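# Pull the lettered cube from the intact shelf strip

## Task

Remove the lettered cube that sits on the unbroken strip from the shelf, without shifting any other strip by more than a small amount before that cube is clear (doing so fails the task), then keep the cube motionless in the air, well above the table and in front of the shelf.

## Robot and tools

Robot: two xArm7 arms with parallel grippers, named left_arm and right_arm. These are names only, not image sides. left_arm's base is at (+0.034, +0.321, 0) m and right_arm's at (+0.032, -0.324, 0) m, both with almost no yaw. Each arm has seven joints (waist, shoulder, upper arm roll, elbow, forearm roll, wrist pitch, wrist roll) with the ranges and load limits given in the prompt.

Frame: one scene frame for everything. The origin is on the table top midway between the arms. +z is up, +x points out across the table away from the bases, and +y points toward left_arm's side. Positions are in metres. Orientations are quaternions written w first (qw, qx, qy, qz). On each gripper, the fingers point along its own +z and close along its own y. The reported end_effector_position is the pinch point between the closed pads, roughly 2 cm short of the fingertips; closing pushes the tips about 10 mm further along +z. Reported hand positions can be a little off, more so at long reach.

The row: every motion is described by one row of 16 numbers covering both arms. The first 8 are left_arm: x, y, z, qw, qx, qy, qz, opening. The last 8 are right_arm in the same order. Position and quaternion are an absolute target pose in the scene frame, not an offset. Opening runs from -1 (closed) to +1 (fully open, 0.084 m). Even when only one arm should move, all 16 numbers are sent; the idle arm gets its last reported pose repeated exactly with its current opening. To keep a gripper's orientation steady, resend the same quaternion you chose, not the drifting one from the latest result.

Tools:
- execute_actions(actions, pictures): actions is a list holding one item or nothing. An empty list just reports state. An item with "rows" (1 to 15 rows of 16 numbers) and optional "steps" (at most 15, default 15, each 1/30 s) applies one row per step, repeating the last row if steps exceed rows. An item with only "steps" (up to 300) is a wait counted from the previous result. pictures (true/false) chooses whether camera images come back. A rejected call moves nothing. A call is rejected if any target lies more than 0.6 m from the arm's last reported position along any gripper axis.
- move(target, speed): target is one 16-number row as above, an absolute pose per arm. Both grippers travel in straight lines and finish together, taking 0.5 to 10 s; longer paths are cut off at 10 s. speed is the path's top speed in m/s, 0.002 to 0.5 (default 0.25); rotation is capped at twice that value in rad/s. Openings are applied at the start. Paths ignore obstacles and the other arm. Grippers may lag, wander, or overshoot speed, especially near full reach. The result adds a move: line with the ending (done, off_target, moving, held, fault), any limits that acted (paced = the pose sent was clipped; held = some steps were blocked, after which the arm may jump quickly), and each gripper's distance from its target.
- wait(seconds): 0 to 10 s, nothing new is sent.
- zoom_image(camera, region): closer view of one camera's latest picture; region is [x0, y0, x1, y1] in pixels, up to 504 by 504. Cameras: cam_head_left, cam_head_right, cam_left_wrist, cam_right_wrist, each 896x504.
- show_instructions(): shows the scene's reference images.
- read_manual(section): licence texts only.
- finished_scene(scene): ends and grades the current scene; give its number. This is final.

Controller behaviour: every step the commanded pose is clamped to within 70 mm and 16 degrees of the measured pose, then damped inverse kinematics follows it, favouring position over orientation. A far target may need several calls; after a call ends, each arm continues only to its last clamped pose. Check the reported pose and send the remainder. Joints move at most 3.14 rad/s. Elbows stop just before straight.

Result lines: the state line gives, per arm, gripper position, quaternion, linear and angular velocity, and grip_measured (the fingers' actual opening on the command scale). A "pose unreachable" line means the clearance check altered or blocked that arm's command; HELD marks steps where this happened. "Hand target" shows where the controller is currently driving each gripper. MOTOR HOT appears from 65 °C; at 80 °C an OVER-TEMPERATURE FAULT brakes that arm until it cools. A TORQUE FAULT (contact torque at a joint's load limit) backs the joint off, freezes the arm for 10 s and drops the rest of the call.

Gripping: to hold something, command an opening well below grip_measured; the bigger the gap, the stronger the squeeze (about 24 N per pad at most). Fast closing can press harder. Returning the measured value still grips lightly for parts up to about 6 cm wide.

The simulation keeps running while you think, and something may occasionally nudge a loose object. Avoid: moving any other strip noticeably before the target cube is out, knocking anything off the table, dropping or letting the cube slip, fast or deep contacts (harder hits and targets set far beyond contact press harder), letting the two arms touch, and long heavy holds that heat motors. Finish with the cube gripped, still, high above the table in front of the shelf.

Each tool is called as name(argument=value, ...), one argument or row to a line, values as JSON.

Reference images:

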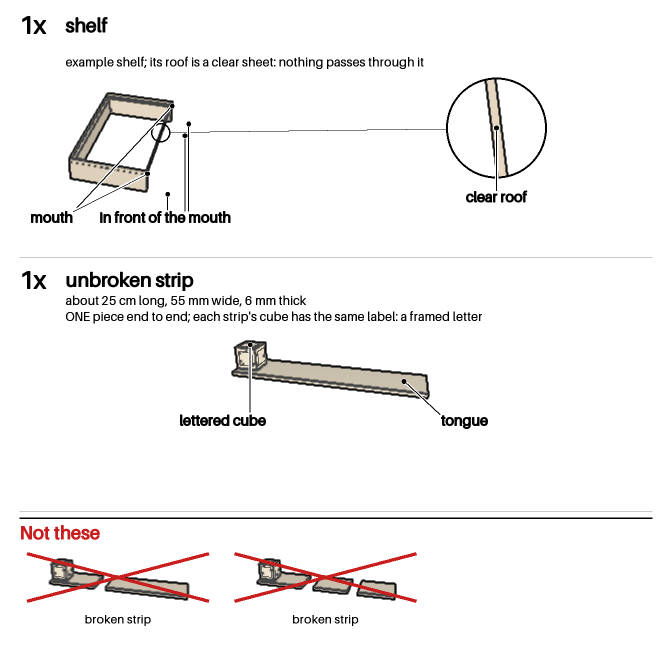

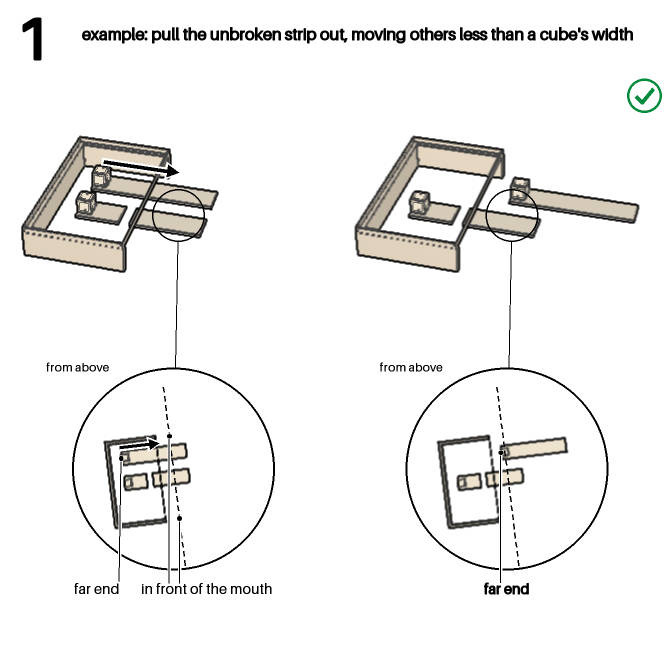

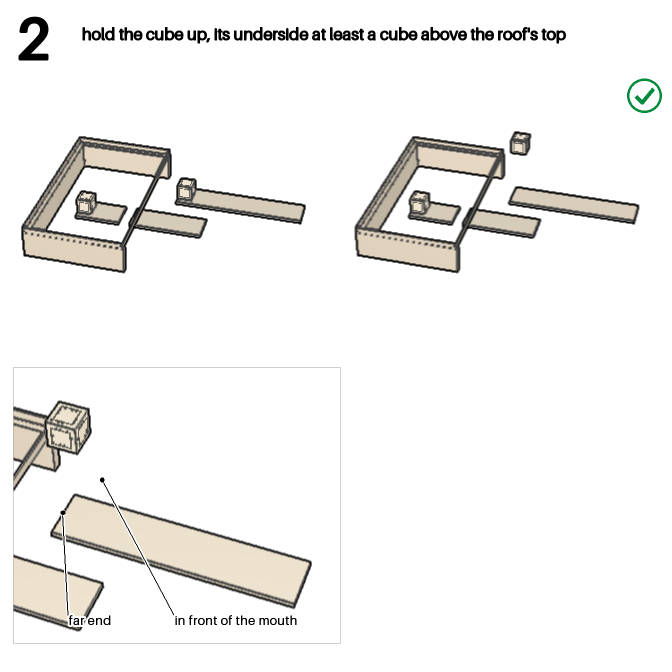

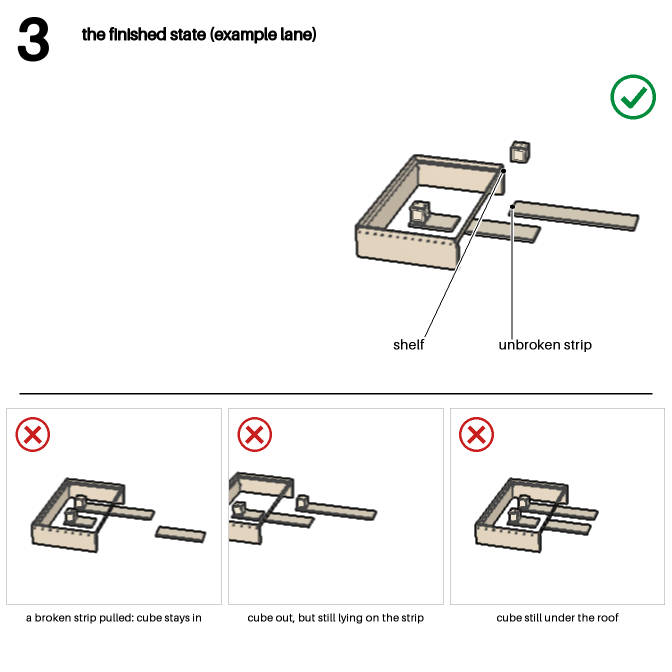

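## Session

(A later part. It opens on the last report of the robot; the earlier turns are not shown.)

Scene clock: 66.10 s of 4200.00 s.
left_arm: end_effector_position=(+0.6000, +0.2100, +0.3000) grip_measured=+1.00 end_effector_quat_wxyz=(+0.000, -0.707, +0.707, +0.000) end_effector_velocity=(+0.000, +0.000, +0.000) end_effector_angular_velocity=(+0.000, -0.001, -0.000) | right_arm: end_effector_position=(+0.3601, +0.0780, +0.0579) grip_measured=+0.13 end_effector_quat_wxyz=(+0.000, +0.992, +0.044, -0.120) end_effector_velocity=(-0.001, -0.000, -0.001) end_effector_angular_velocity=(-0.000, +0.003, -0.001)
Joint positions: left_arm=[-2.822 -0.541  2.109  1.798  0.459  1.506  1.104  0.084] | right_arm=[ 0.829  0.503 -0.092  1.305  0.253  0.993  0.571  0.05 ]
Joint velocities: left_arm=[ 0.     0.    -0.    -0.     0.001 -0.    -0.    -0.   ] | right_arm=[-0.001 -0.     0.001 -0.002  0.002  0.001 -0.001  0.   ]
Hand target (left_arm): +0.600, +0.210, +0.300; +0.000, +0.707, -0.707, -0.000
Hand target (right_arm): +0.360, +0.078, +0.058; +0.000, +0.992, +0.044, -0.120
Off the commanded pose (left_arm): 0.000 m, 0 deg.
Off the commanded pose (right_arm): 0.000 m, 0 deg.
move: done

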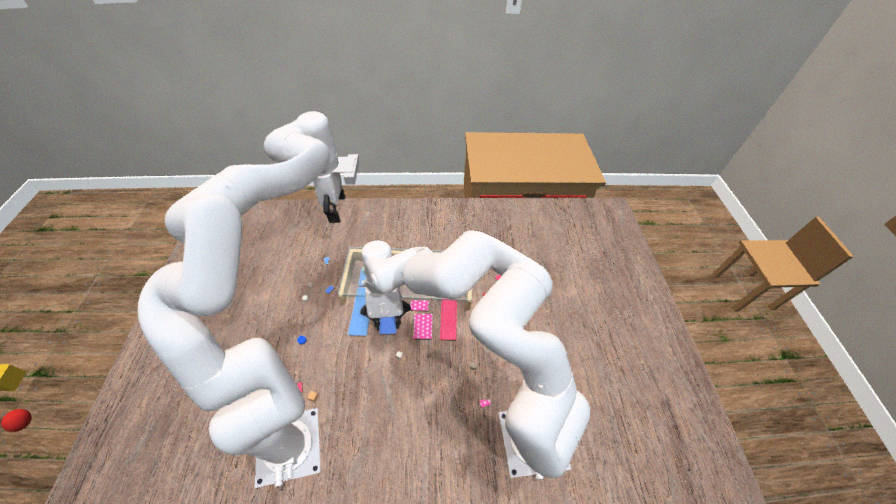

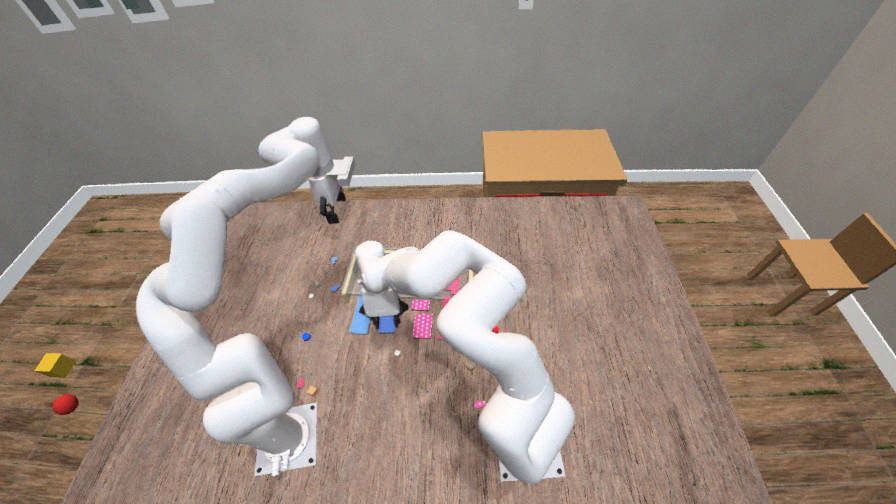

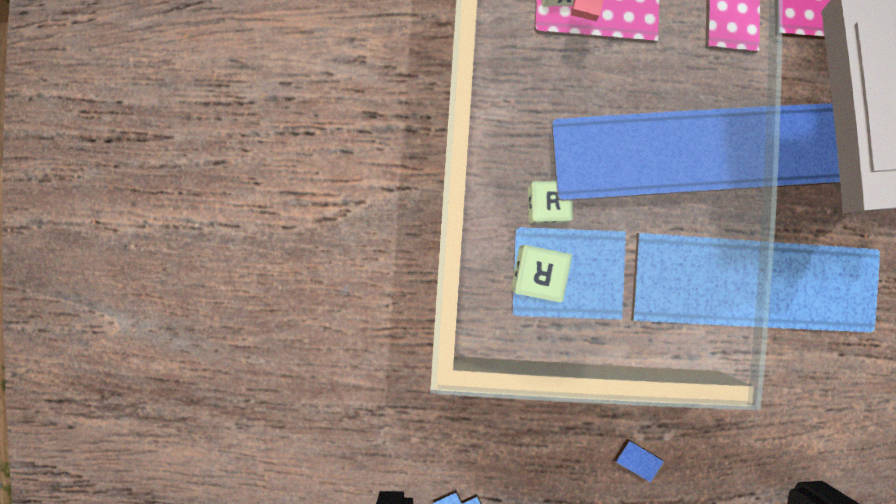

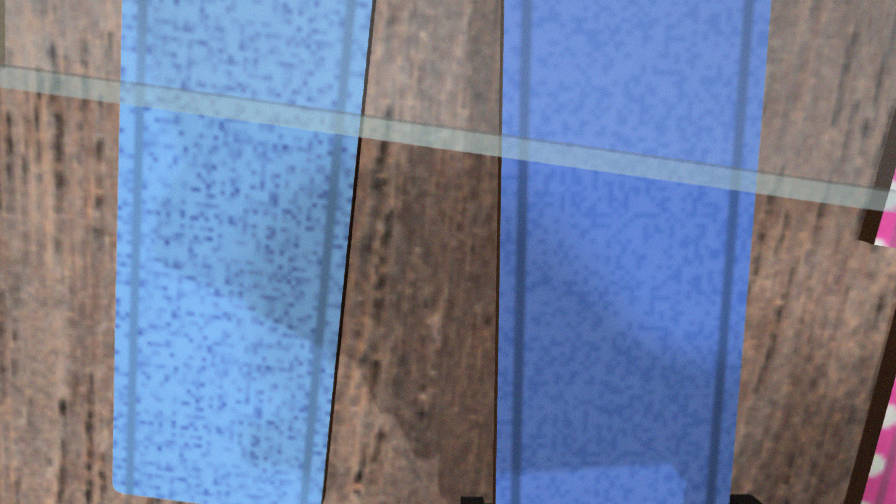

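move(
  target=[0.6,0.21,0.3,0,0.707,-0.707,0,1, 0.36,0.09,0.068,0,0.991,0.044,-0.125,-1],
  speed=0.04,
)

move(
  target=[0.6,0.21,0.3,0,0.707,-0.707,0,1, 0.40,0.09,0.068,0,0.991,0.044,-0.125,-1],
  speed=0.04,
)

move(
  target=[0.6,0.21,0.3,0,0.707,-0.707,0,1, 0.40,0.09,0.076,0,0.979,0.044,-0.2,-1],
  speed=0.03,
)

move(
  target=[0.6,0.21,0.3,0,0.707,-0.707,0,1, 0.34,0.088,0.08,0,0.96,0.044,-0.28,-1],
  speed=0.02,
)

Scene clock: 78.03 s of 4200.00 s.
left_arm: end_effector_position=(+0.6000, +0.2100, +0.3000) grip_measured=+1.00 end_effector_quat_wxyz=(-0.000, -0.707, +0.707, +0.000) end_effector_velocity=(-0.000, -0.000, +0.000) end_effector_angular_velocity=(-0.001, +0.000, -0.000) | right_arm: end_effector_position=(+0.3599, +0.0898, +0.0679) grip_measured=+0.13 end_effector_quat_wxyz=(+0.000, +0.991, +0.044, -0.125) end_effector_velocity=(+0.000, -0.000, -0.000) end_effector_angular_velocity=(-0.002, +0.002, -0.001)
Joint positions: left_arm=[-2.822 -0.541  2.109  1.798  0.459  1.506  1.104  0.084] | right_arm=[ 0.833  0.516 -0.087  1.359  0.255  1.04   0.588  0.05 ]
Joint velocities: left_arm=[-0.     0.    -0.    -0.    -0.001 -0.    -0.    -0.   ] | right_arm=[ 0.     0.002 -0.001  0.003  0.     0.003  0.001 -0.   ]
Hand target (left_arm): +0.600, +0.210, +0.300; +0.000, +0.707, -0.707, -0.000
Hand target (right_arm): +0.360, +0.090, +0.068; -0.000, +0.991, +0.044, -0.125
Off the commanded pose (left_arm): 0.000 m, 0 deg.
Off the commanded pose (right_arm): 0.000 m, 0 deg.
After step 90, 8.17 s passed at rest.
move: done

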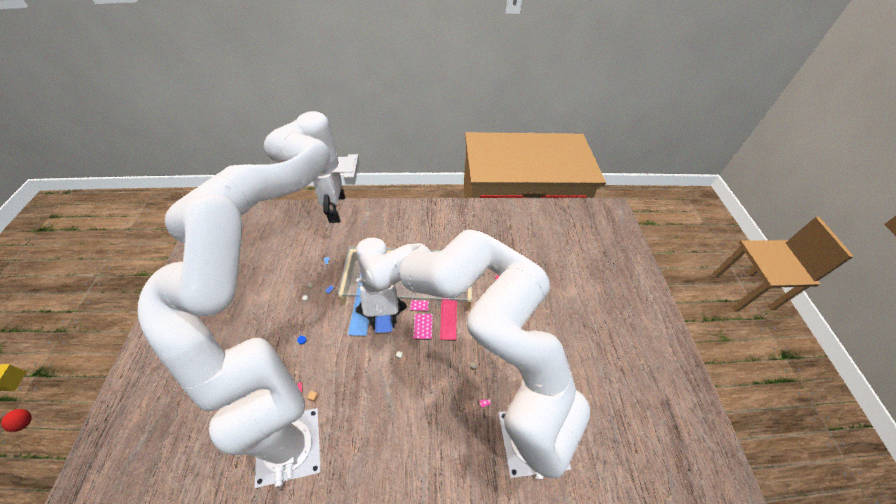

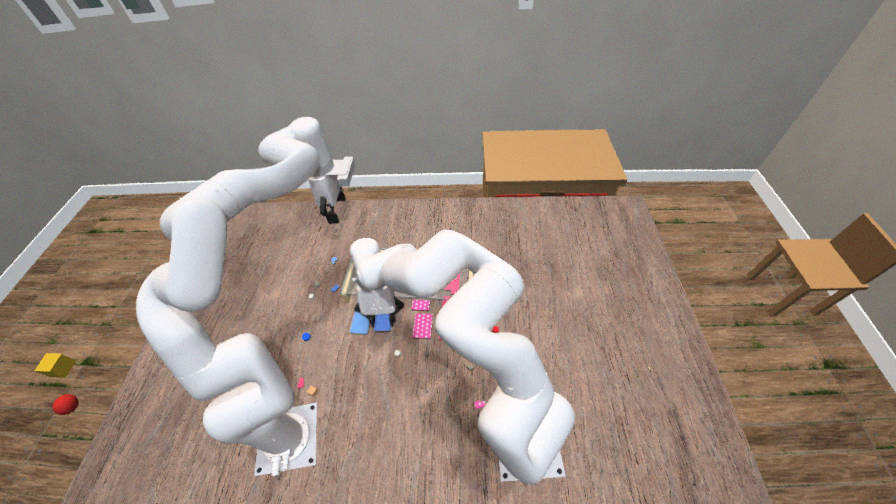

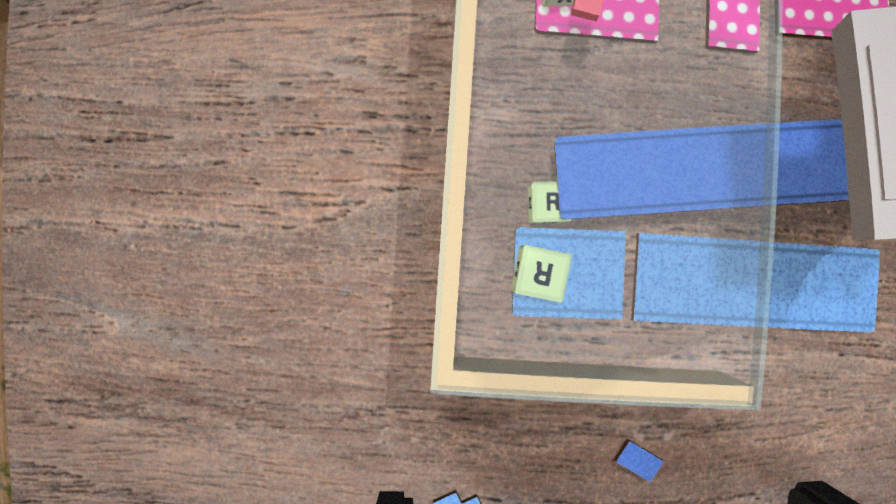

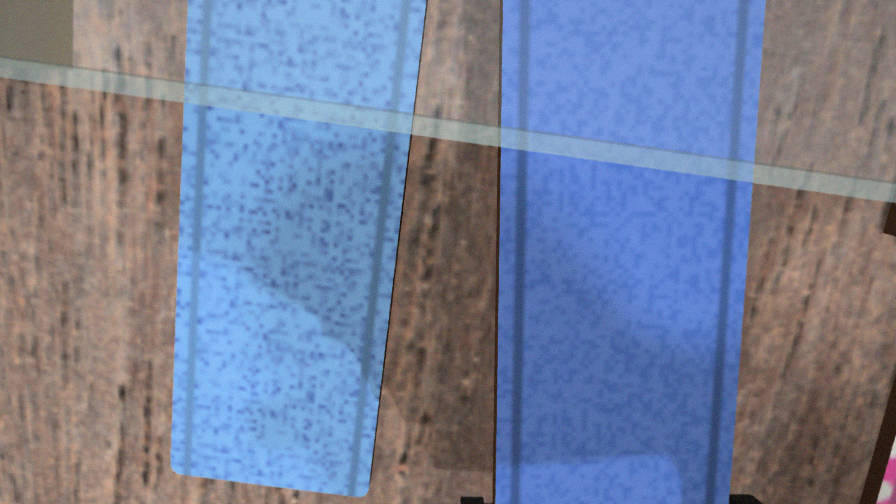

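Scene clock: 79.33 s of 4200.00 s.
left_arm: end_effector_position=(+0.6000, +0.2100, +0.3000) grip_measured=+1.00 end_effector_quat_wxyz=(+0.000, -0.707, +0.707, +0.000) end_effector_velocity=(+0.000, -0.000, +0.000) end_effector_angular_velocity=(-0.001, -0.001, -0.001) | right_arm: end_effector_position=(+0.3998, +0.0901, +0.0681) grip_measured=+0.13 end_effector_quat_wxyz=(-0.000, +0.991, +0.044, -0.125) end_effector_velocity=(-0.001, +0.002, +0.001) end_effector_angular_velocity=(+0.002, +0.002, +0.005)
Joint positions: left_arm=[-2.822 -0.541  2.109  1.798  0.459  1.506  1.104  0.084] | right_arm=[ 0.787  0.603 -0.1    1.502  0.25   1.104  0.55   0.05 ]
Joint velocities: left_arm=[-0.    -0.    -0.     0.    -0.    -0.001  0.    -0.   ] | right_arm=[ 0.001  0.002  0.003  0.005  0.     0.003 -0.001 -0.   ]
Hand target (left_arm): +0.600, +0.210, +0.300; +0.000, +0.707, -0.707, -0.000
Hand target (right_arm): +0.400, +0.090, +0.068; -0.000, +0.991, +0.044, -0.125
Off the commanded pose (left_arm): 0.000 m, 0 deg.
Off the commanded pose (right_arm): 0.000 m, 0 deg.
move: done

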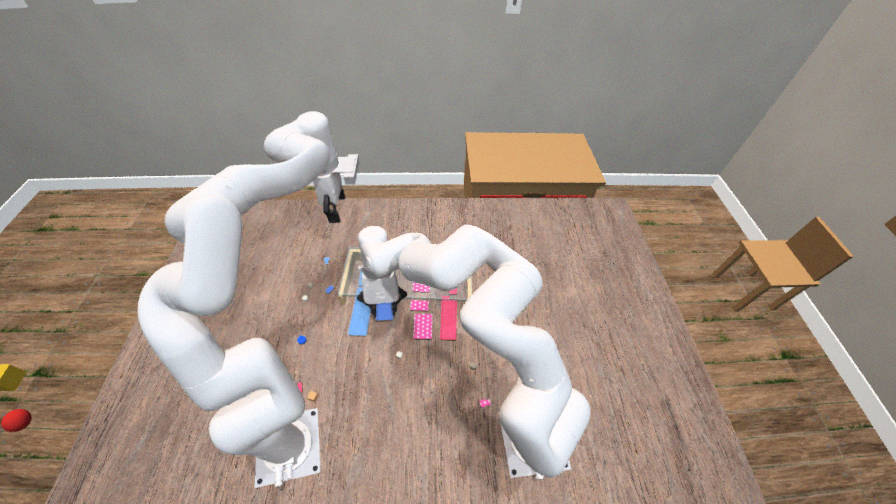

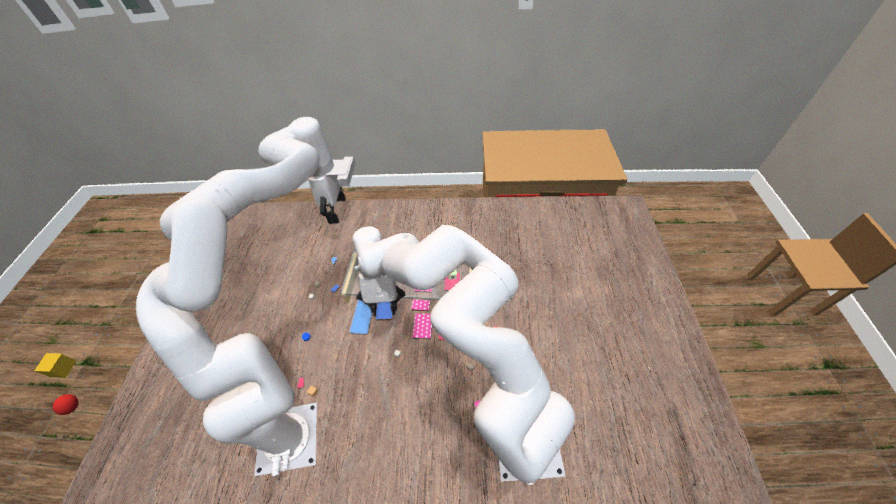

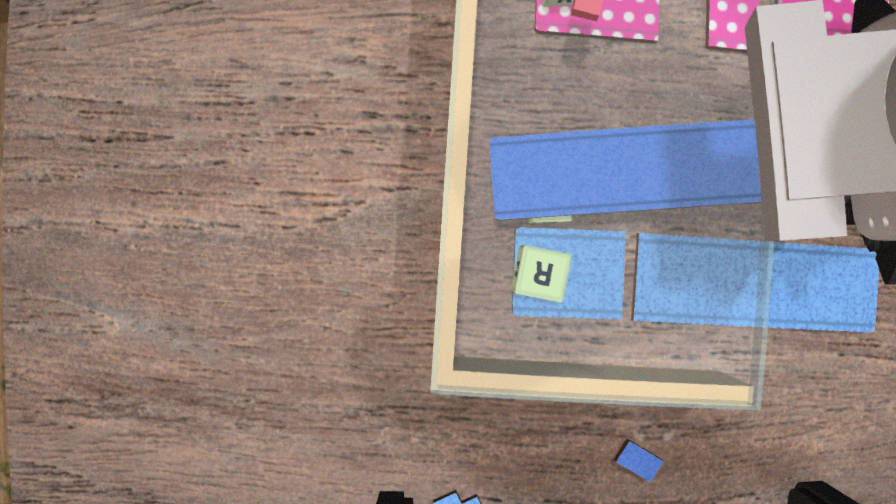

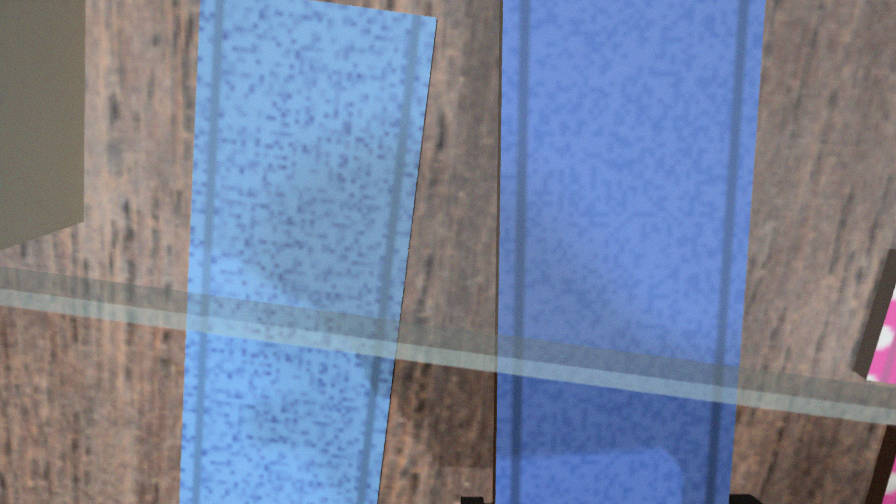

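Scene clock: 82.10 s of 4200.00 s.
left_arm: end_effector_position=(+0.6000, +0.2100, +0.3000) grip_measured=+1.00 end_effector_quat_wxyz=(+0.000, -0.707, +0.707, +0.000) end_effector_velocity=(+0.000, +0.000, +0.000) end_effector_angular_velocity=(+0.001, -0.000, -0.000) | right_arm: end_effector_position=(+0.3999, +0.0896, +0.0755) grip_measured=+0.13 end_effector_quat_wxyz=(+0.000, +0.979, +0.044, -0.200) end_effector_velocity=(+0.000, +0.000, +0.001) end_effector_angular_velocity=(+0.000, +0.003, +0.001)
Joint positions: left_arm=[-2.822 -0.541  2.109  1.798  0.459  1.506  1.104  0.084] | right_arm=[ 0.717  0.696 -0.07   1.674  0.306  1.313  0.512  0.05 ]
Joint velocities: left_arm=[ 0.     0.     0.    -0.     0.001  0.     0.    -0.   ] | right_arm=[-0.002  0.002  0.001  0.007  0.     0.007 -0.001 -0.   ]
Hand target (left_arm): +0.600, +0.210, +0.300; -0.000, +0.707, -0.707, -0.000
Hand target (right_arm): +0.400, +0.090, +0.076; -0.000, +0.979, +0.044, -0.200
Off the commanded pose (left_arm): 0.000 m, 0 deg.
Off the commanded pose (right_arm): 0.001 m, 0 deg.
move: done

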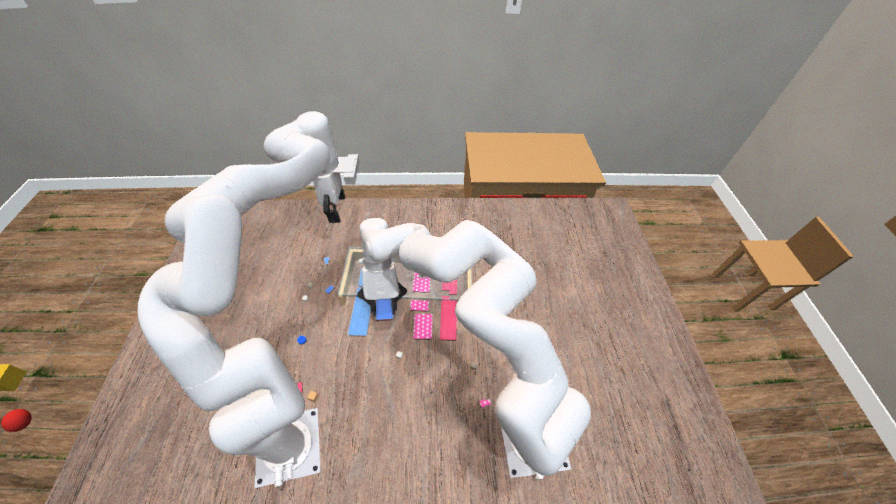

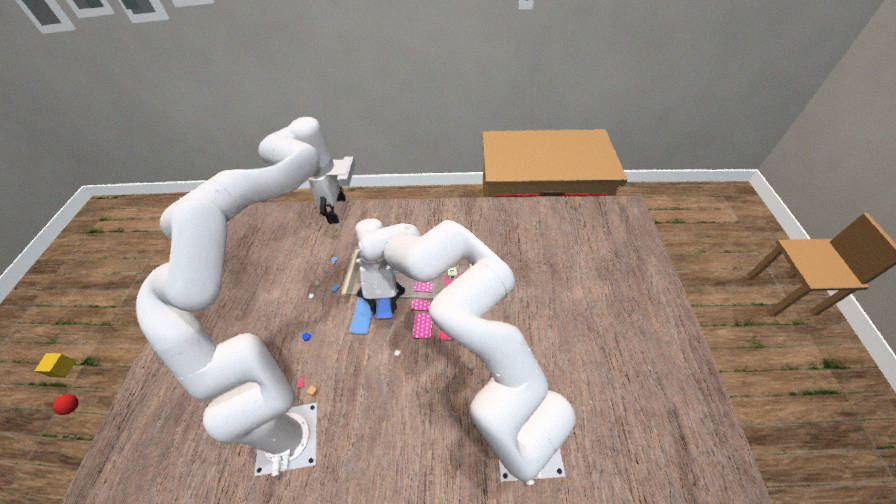

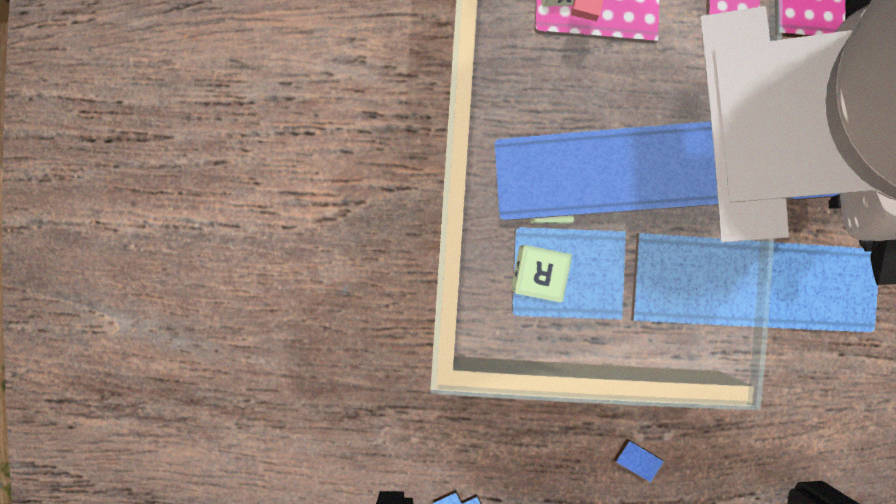

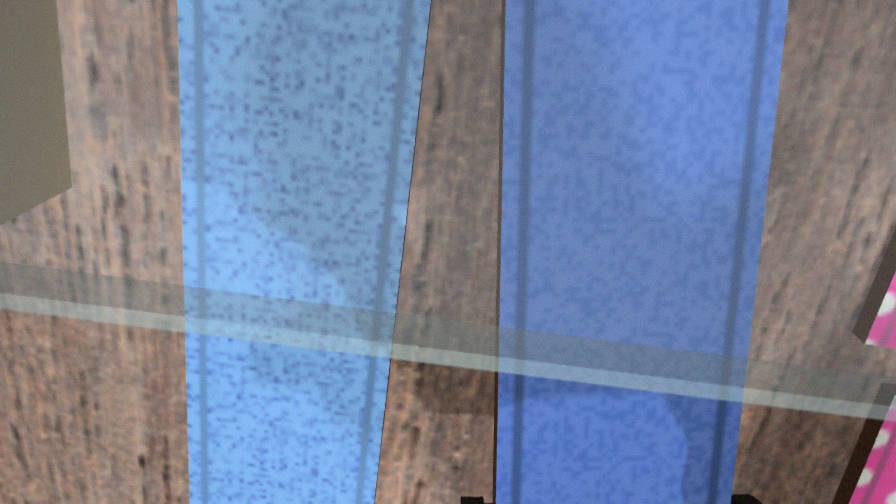

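Scene clock: 86.43 s of 4200.00 s.
left_arm: end_effector_position=(+0.6000, +0.2100, +0.3000) grip_measured=+1.00 end_effector_quat_wxyz=(-0.000, -0.707, +0.707, +0.000) end_effector_velocity=(-0.000, +0.001, -0.000) end_effector_angular_velocity=(+0.001, +0.000, +0.001) | right_arm: end_effector_position=(+0.3401, +0.0879, +0.0799) grip_measured=+0.13 end_effector_quat_wxyz=(+0.000, +0.959, +0.044, -0.280) end_effector_velocity=(-0.000, -0.000, -0.000) end_effector_angular_velocity=(-0.001, +0.002, -0.001)
Joint positions: left_arm=[-2.822 -0.541  2.109  1.798  0.459  1.506  1.104  0.084] | right_arm=[ 0.709  0.656 -0.025  1.592  0.381  1.399  0.514  0.049]
Joint velocities: left_arm=[ 0.     0.     0.001 -0.     0.001  0.001 -0.    -0.   ] | right_arm=[-0.001 -0.    -0.    -0.001  0.001  0.001  0.     0.   ]
Hand target (left_arm): +0.600, +0.210, +0.300; +0.000, +0.707, -0.707, -0.000
Hand target (right_arm): +0.340, +0.088, +0.080; +0.000, +0.959, +0.044, -0.280
Off the commanded pose (left_arm): 0.000 m, 0 deg.
Off the commanded pose (right_arm): 0.000 m, 0 deg.
move: done

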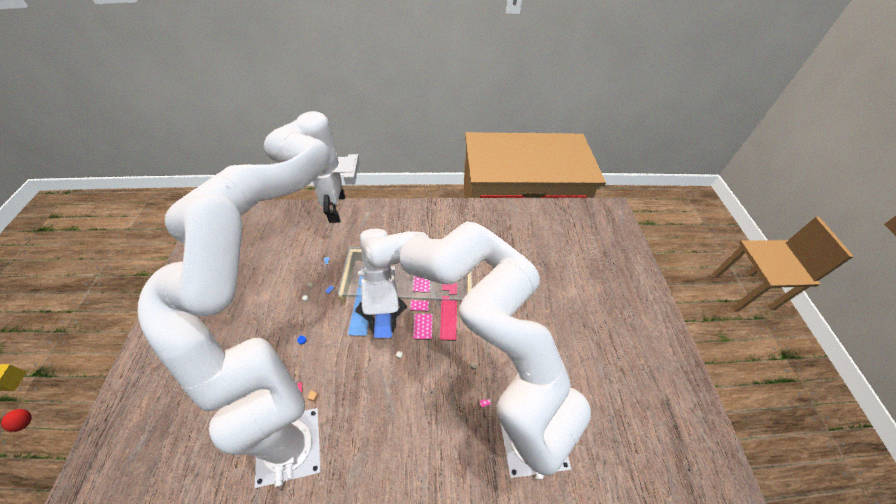

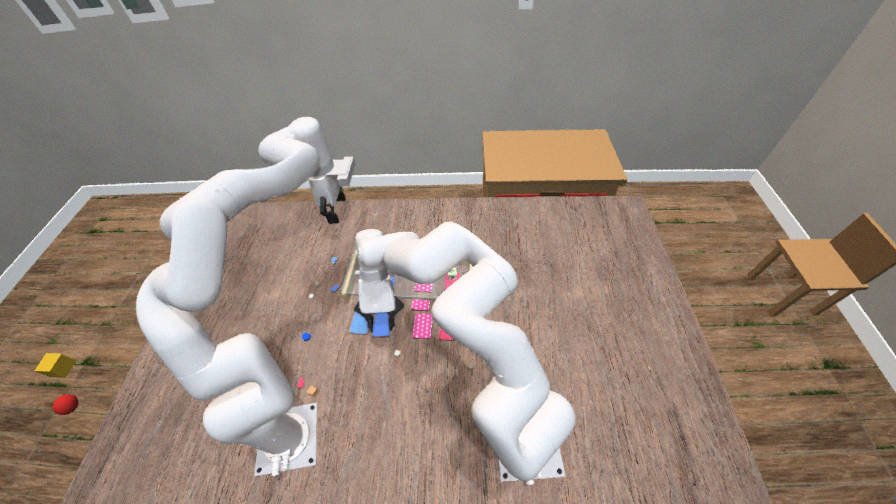

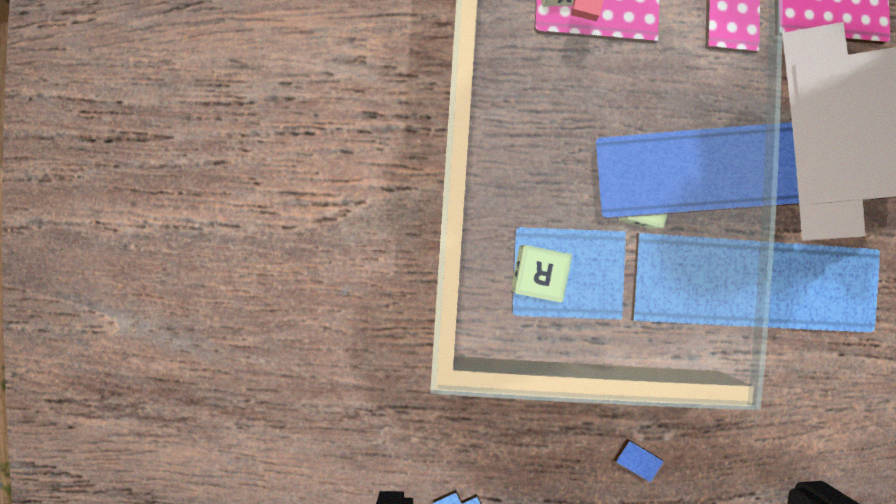

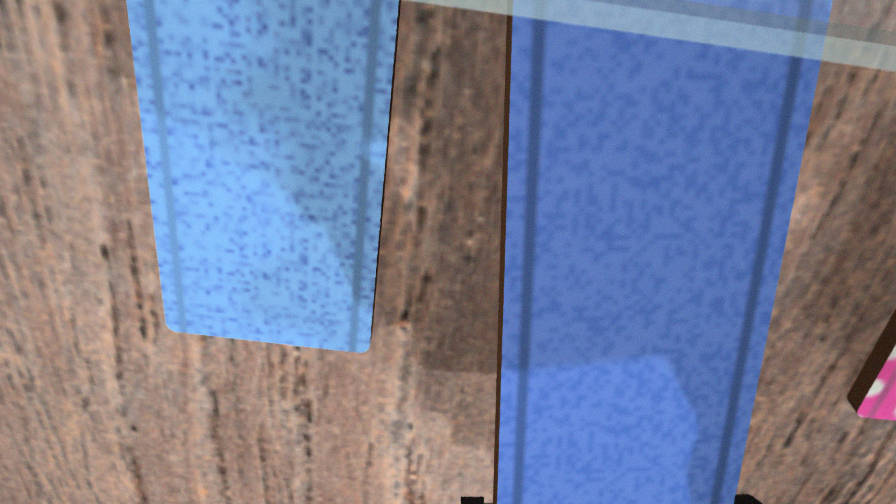

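Working. Continue.

move(
  target=[0.5,0.23,0.3,0,0.707,-0.707,0,1, 0.2,0.086,0.095,0,0.89,0.044,-0.455,-1],
  speed=0.025,
)

move(
  target=[0.4,0.2,0.3,0,0.707,-0.707,0,1, 0.17,-0.08,0.2,0,0.89,0.044,-0.455,-1],
  speed=0.1,
)

Scene clock: 97.73 s of 4200.00 s.
left_arm: end_effector_position=(+0.5003, +0.2303, +0.2997) grip_measured=+1.00 end_effector_quat_wxyz=(-0.000, -0.708, +0.706, -0.000) end_effector_velocity=(-0.000, +0.002, -0.000) end_effector_angular_velocity=(-0.001, -0.000, +0.003) | right_arm: end_effector_position=(+0.2002, +0.0857, +0.0949) grip_measured=+0.12 end_effector_quat_wxyz=(-0.000, +0.890, +0.044, -0.455) end_effector_velocity=(+0.001, -0.000, +0.000) end_effector_angular_velocity=(+0.001, +0.001, -0.003)
Joint positions: left_arm=[-2.309  0.049  1.935  1.304 -0.048  1.321  1.415  0.084] | right_arm=[0.702 0.597 0.085 1.386 0.583 1.542 0.511 0.049]
Joint velocities: left_arm=[ 0.003  0.009  0.006 -0.004 -0.009 -0.001  0.008  0.   ] | right_arm=[-0.002 -0.001 -0.    -0.001  0.001  0.001 -0.    -0.   ]
Hand target (left_arm): +0.500, +0.230, +0.300; +0.000, +0.708, -0.706, +0.000
Hand target (right_arm): +0.200, +0.086, +0.095; -0.000, +0.890, +0.044, -0.455
Off the commanded pose (left_arm): 0.001 m, 0 deg.
Off the commanded pose (right_arm): 0.000 m, 0 deg.
After step 90, 0.50 s passed at rest.
move: done

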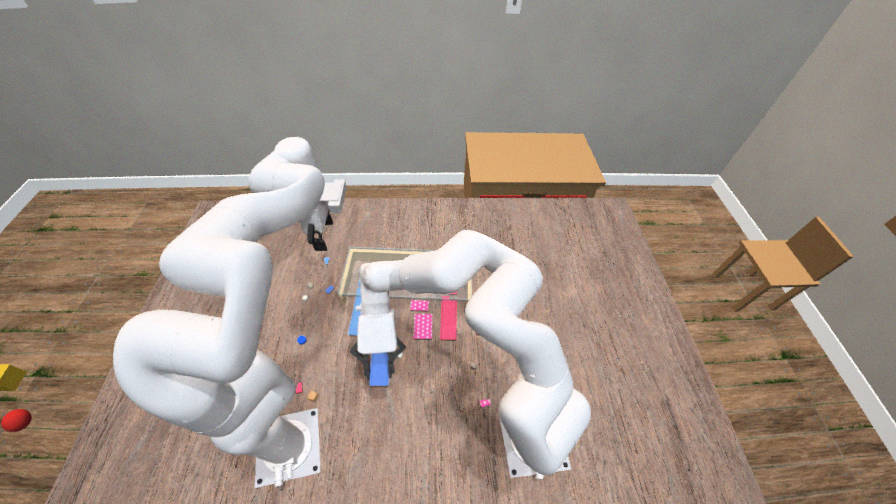

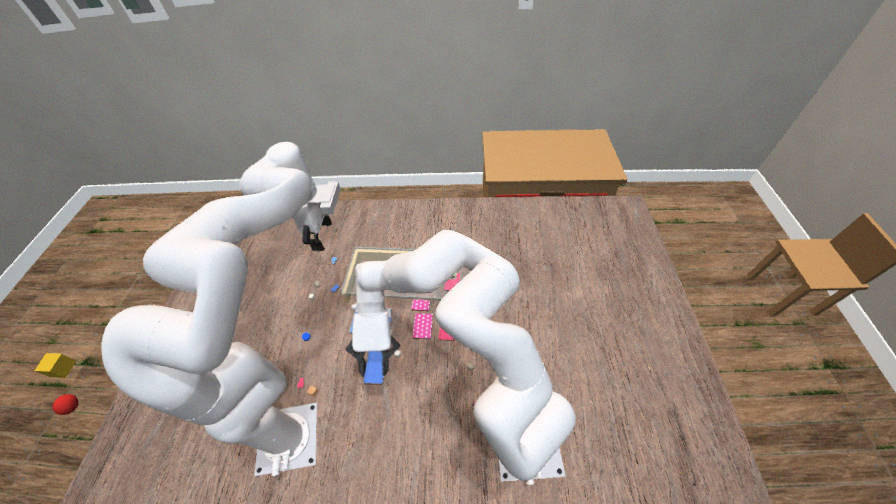

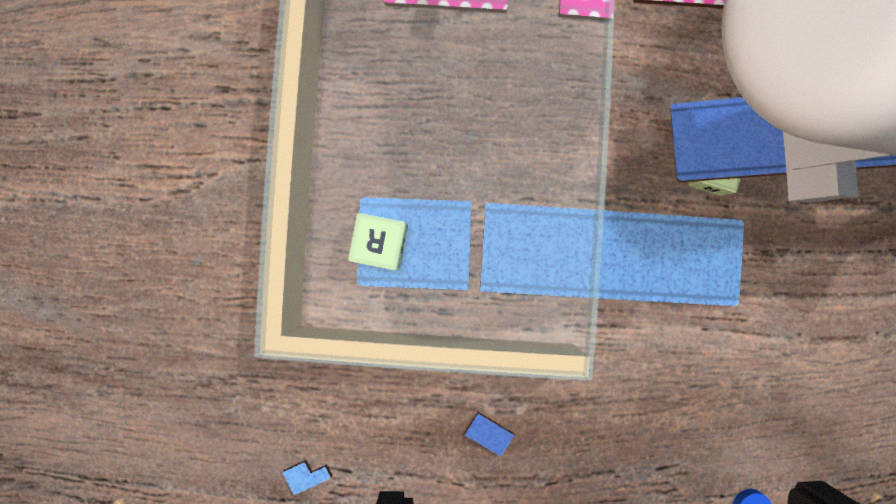

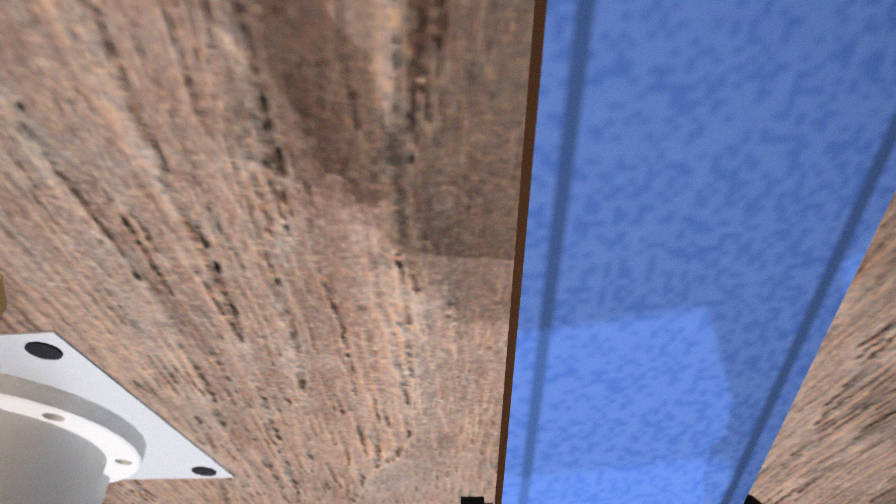

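Scene clock: 100.10 s of 4200.00 s.
left_arm: end_effector_position=(+0.4004, +0.2002, +0.3002) grip_measured=+1.00 end_effector_quat_wxyz=(+0.000, -0.707, +0.707, -0.001) end_effector_velocity=(-0.001, -0.000, +0.000) end_effector_angular_velocity=(+0.002, -0.000, -0.002) | right_arm: end_effector_position=(+0.1702, -0.0804, +0.1991) grip_measured=+0.12 end_effector_quat_wxyz=(+0.001, +0.890, +0.044, -0.454) end_effector_velocity=(+0.000, -0.001, +0.001) end_effector_angular_velocity=(+0.001, -0.001, -0.001)
Joint positions: left_arm=[-2.549  0.565  2.266  1.022 -0.43   1.421  1.646  0.084] | right_arm=[ 0.573  0.025 -0.02   0.913  0.463  1.727  0.395  0.049]
Joint velocities: left_arm=[-0.003  0.003  0.001 -0.001  0.001  0.001  0.001  0.   ] | right_arm=[-0.001 -0.004 -0.002 -0.001 -0.001  0.002 -0.001 -0.   ]
Hand target (left_arm): +0.400, +0.200, +0.300; -0.000, +0.707, -0.707, +0.001
Hand target (right_arm): +0.170, -0.081, +0.199; +0.001, +0.890, +0.044, -0.454
Off the commanded pose (left_arm): 0.000 m, 0 deg.
Off the commanded pose (right_arm): 0.001 m, 0 deg.
move: done

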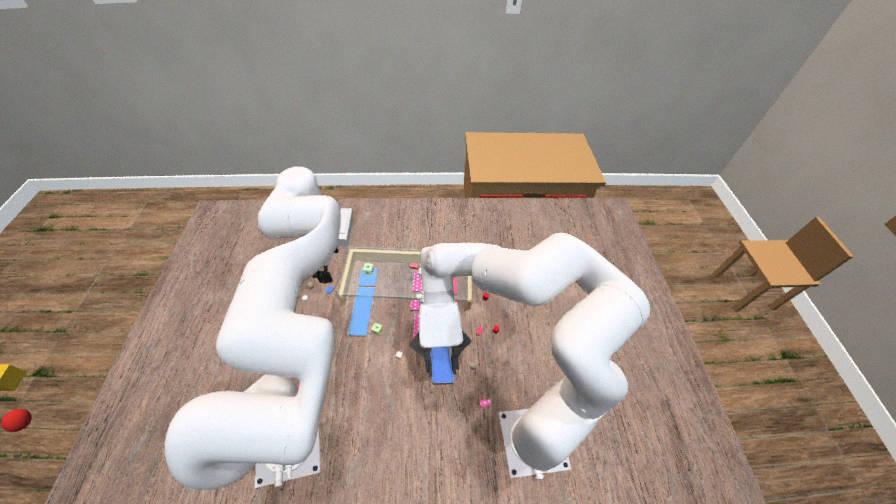

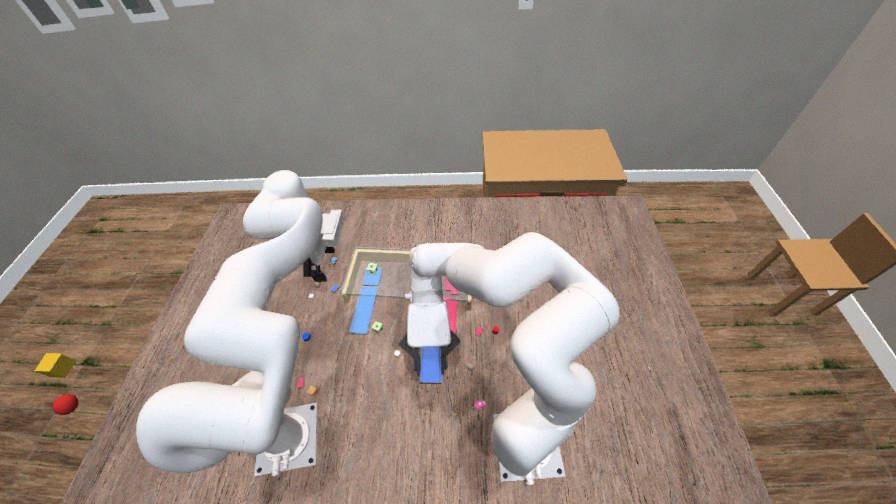

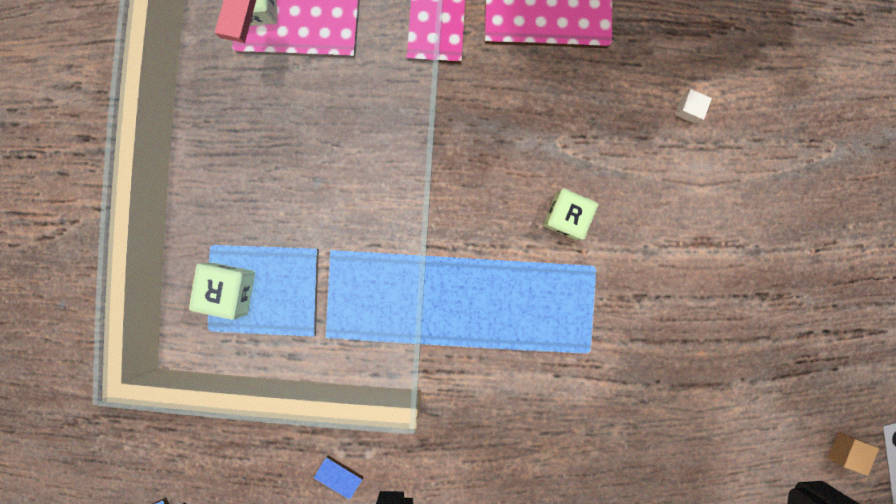

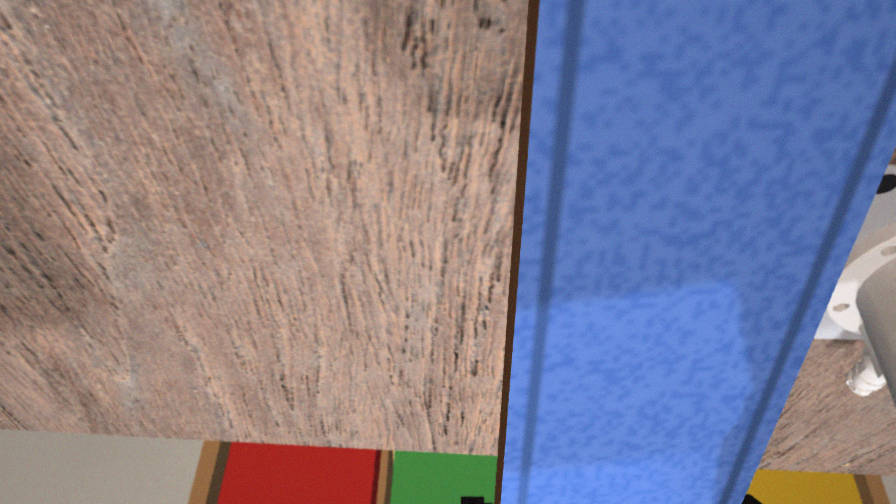

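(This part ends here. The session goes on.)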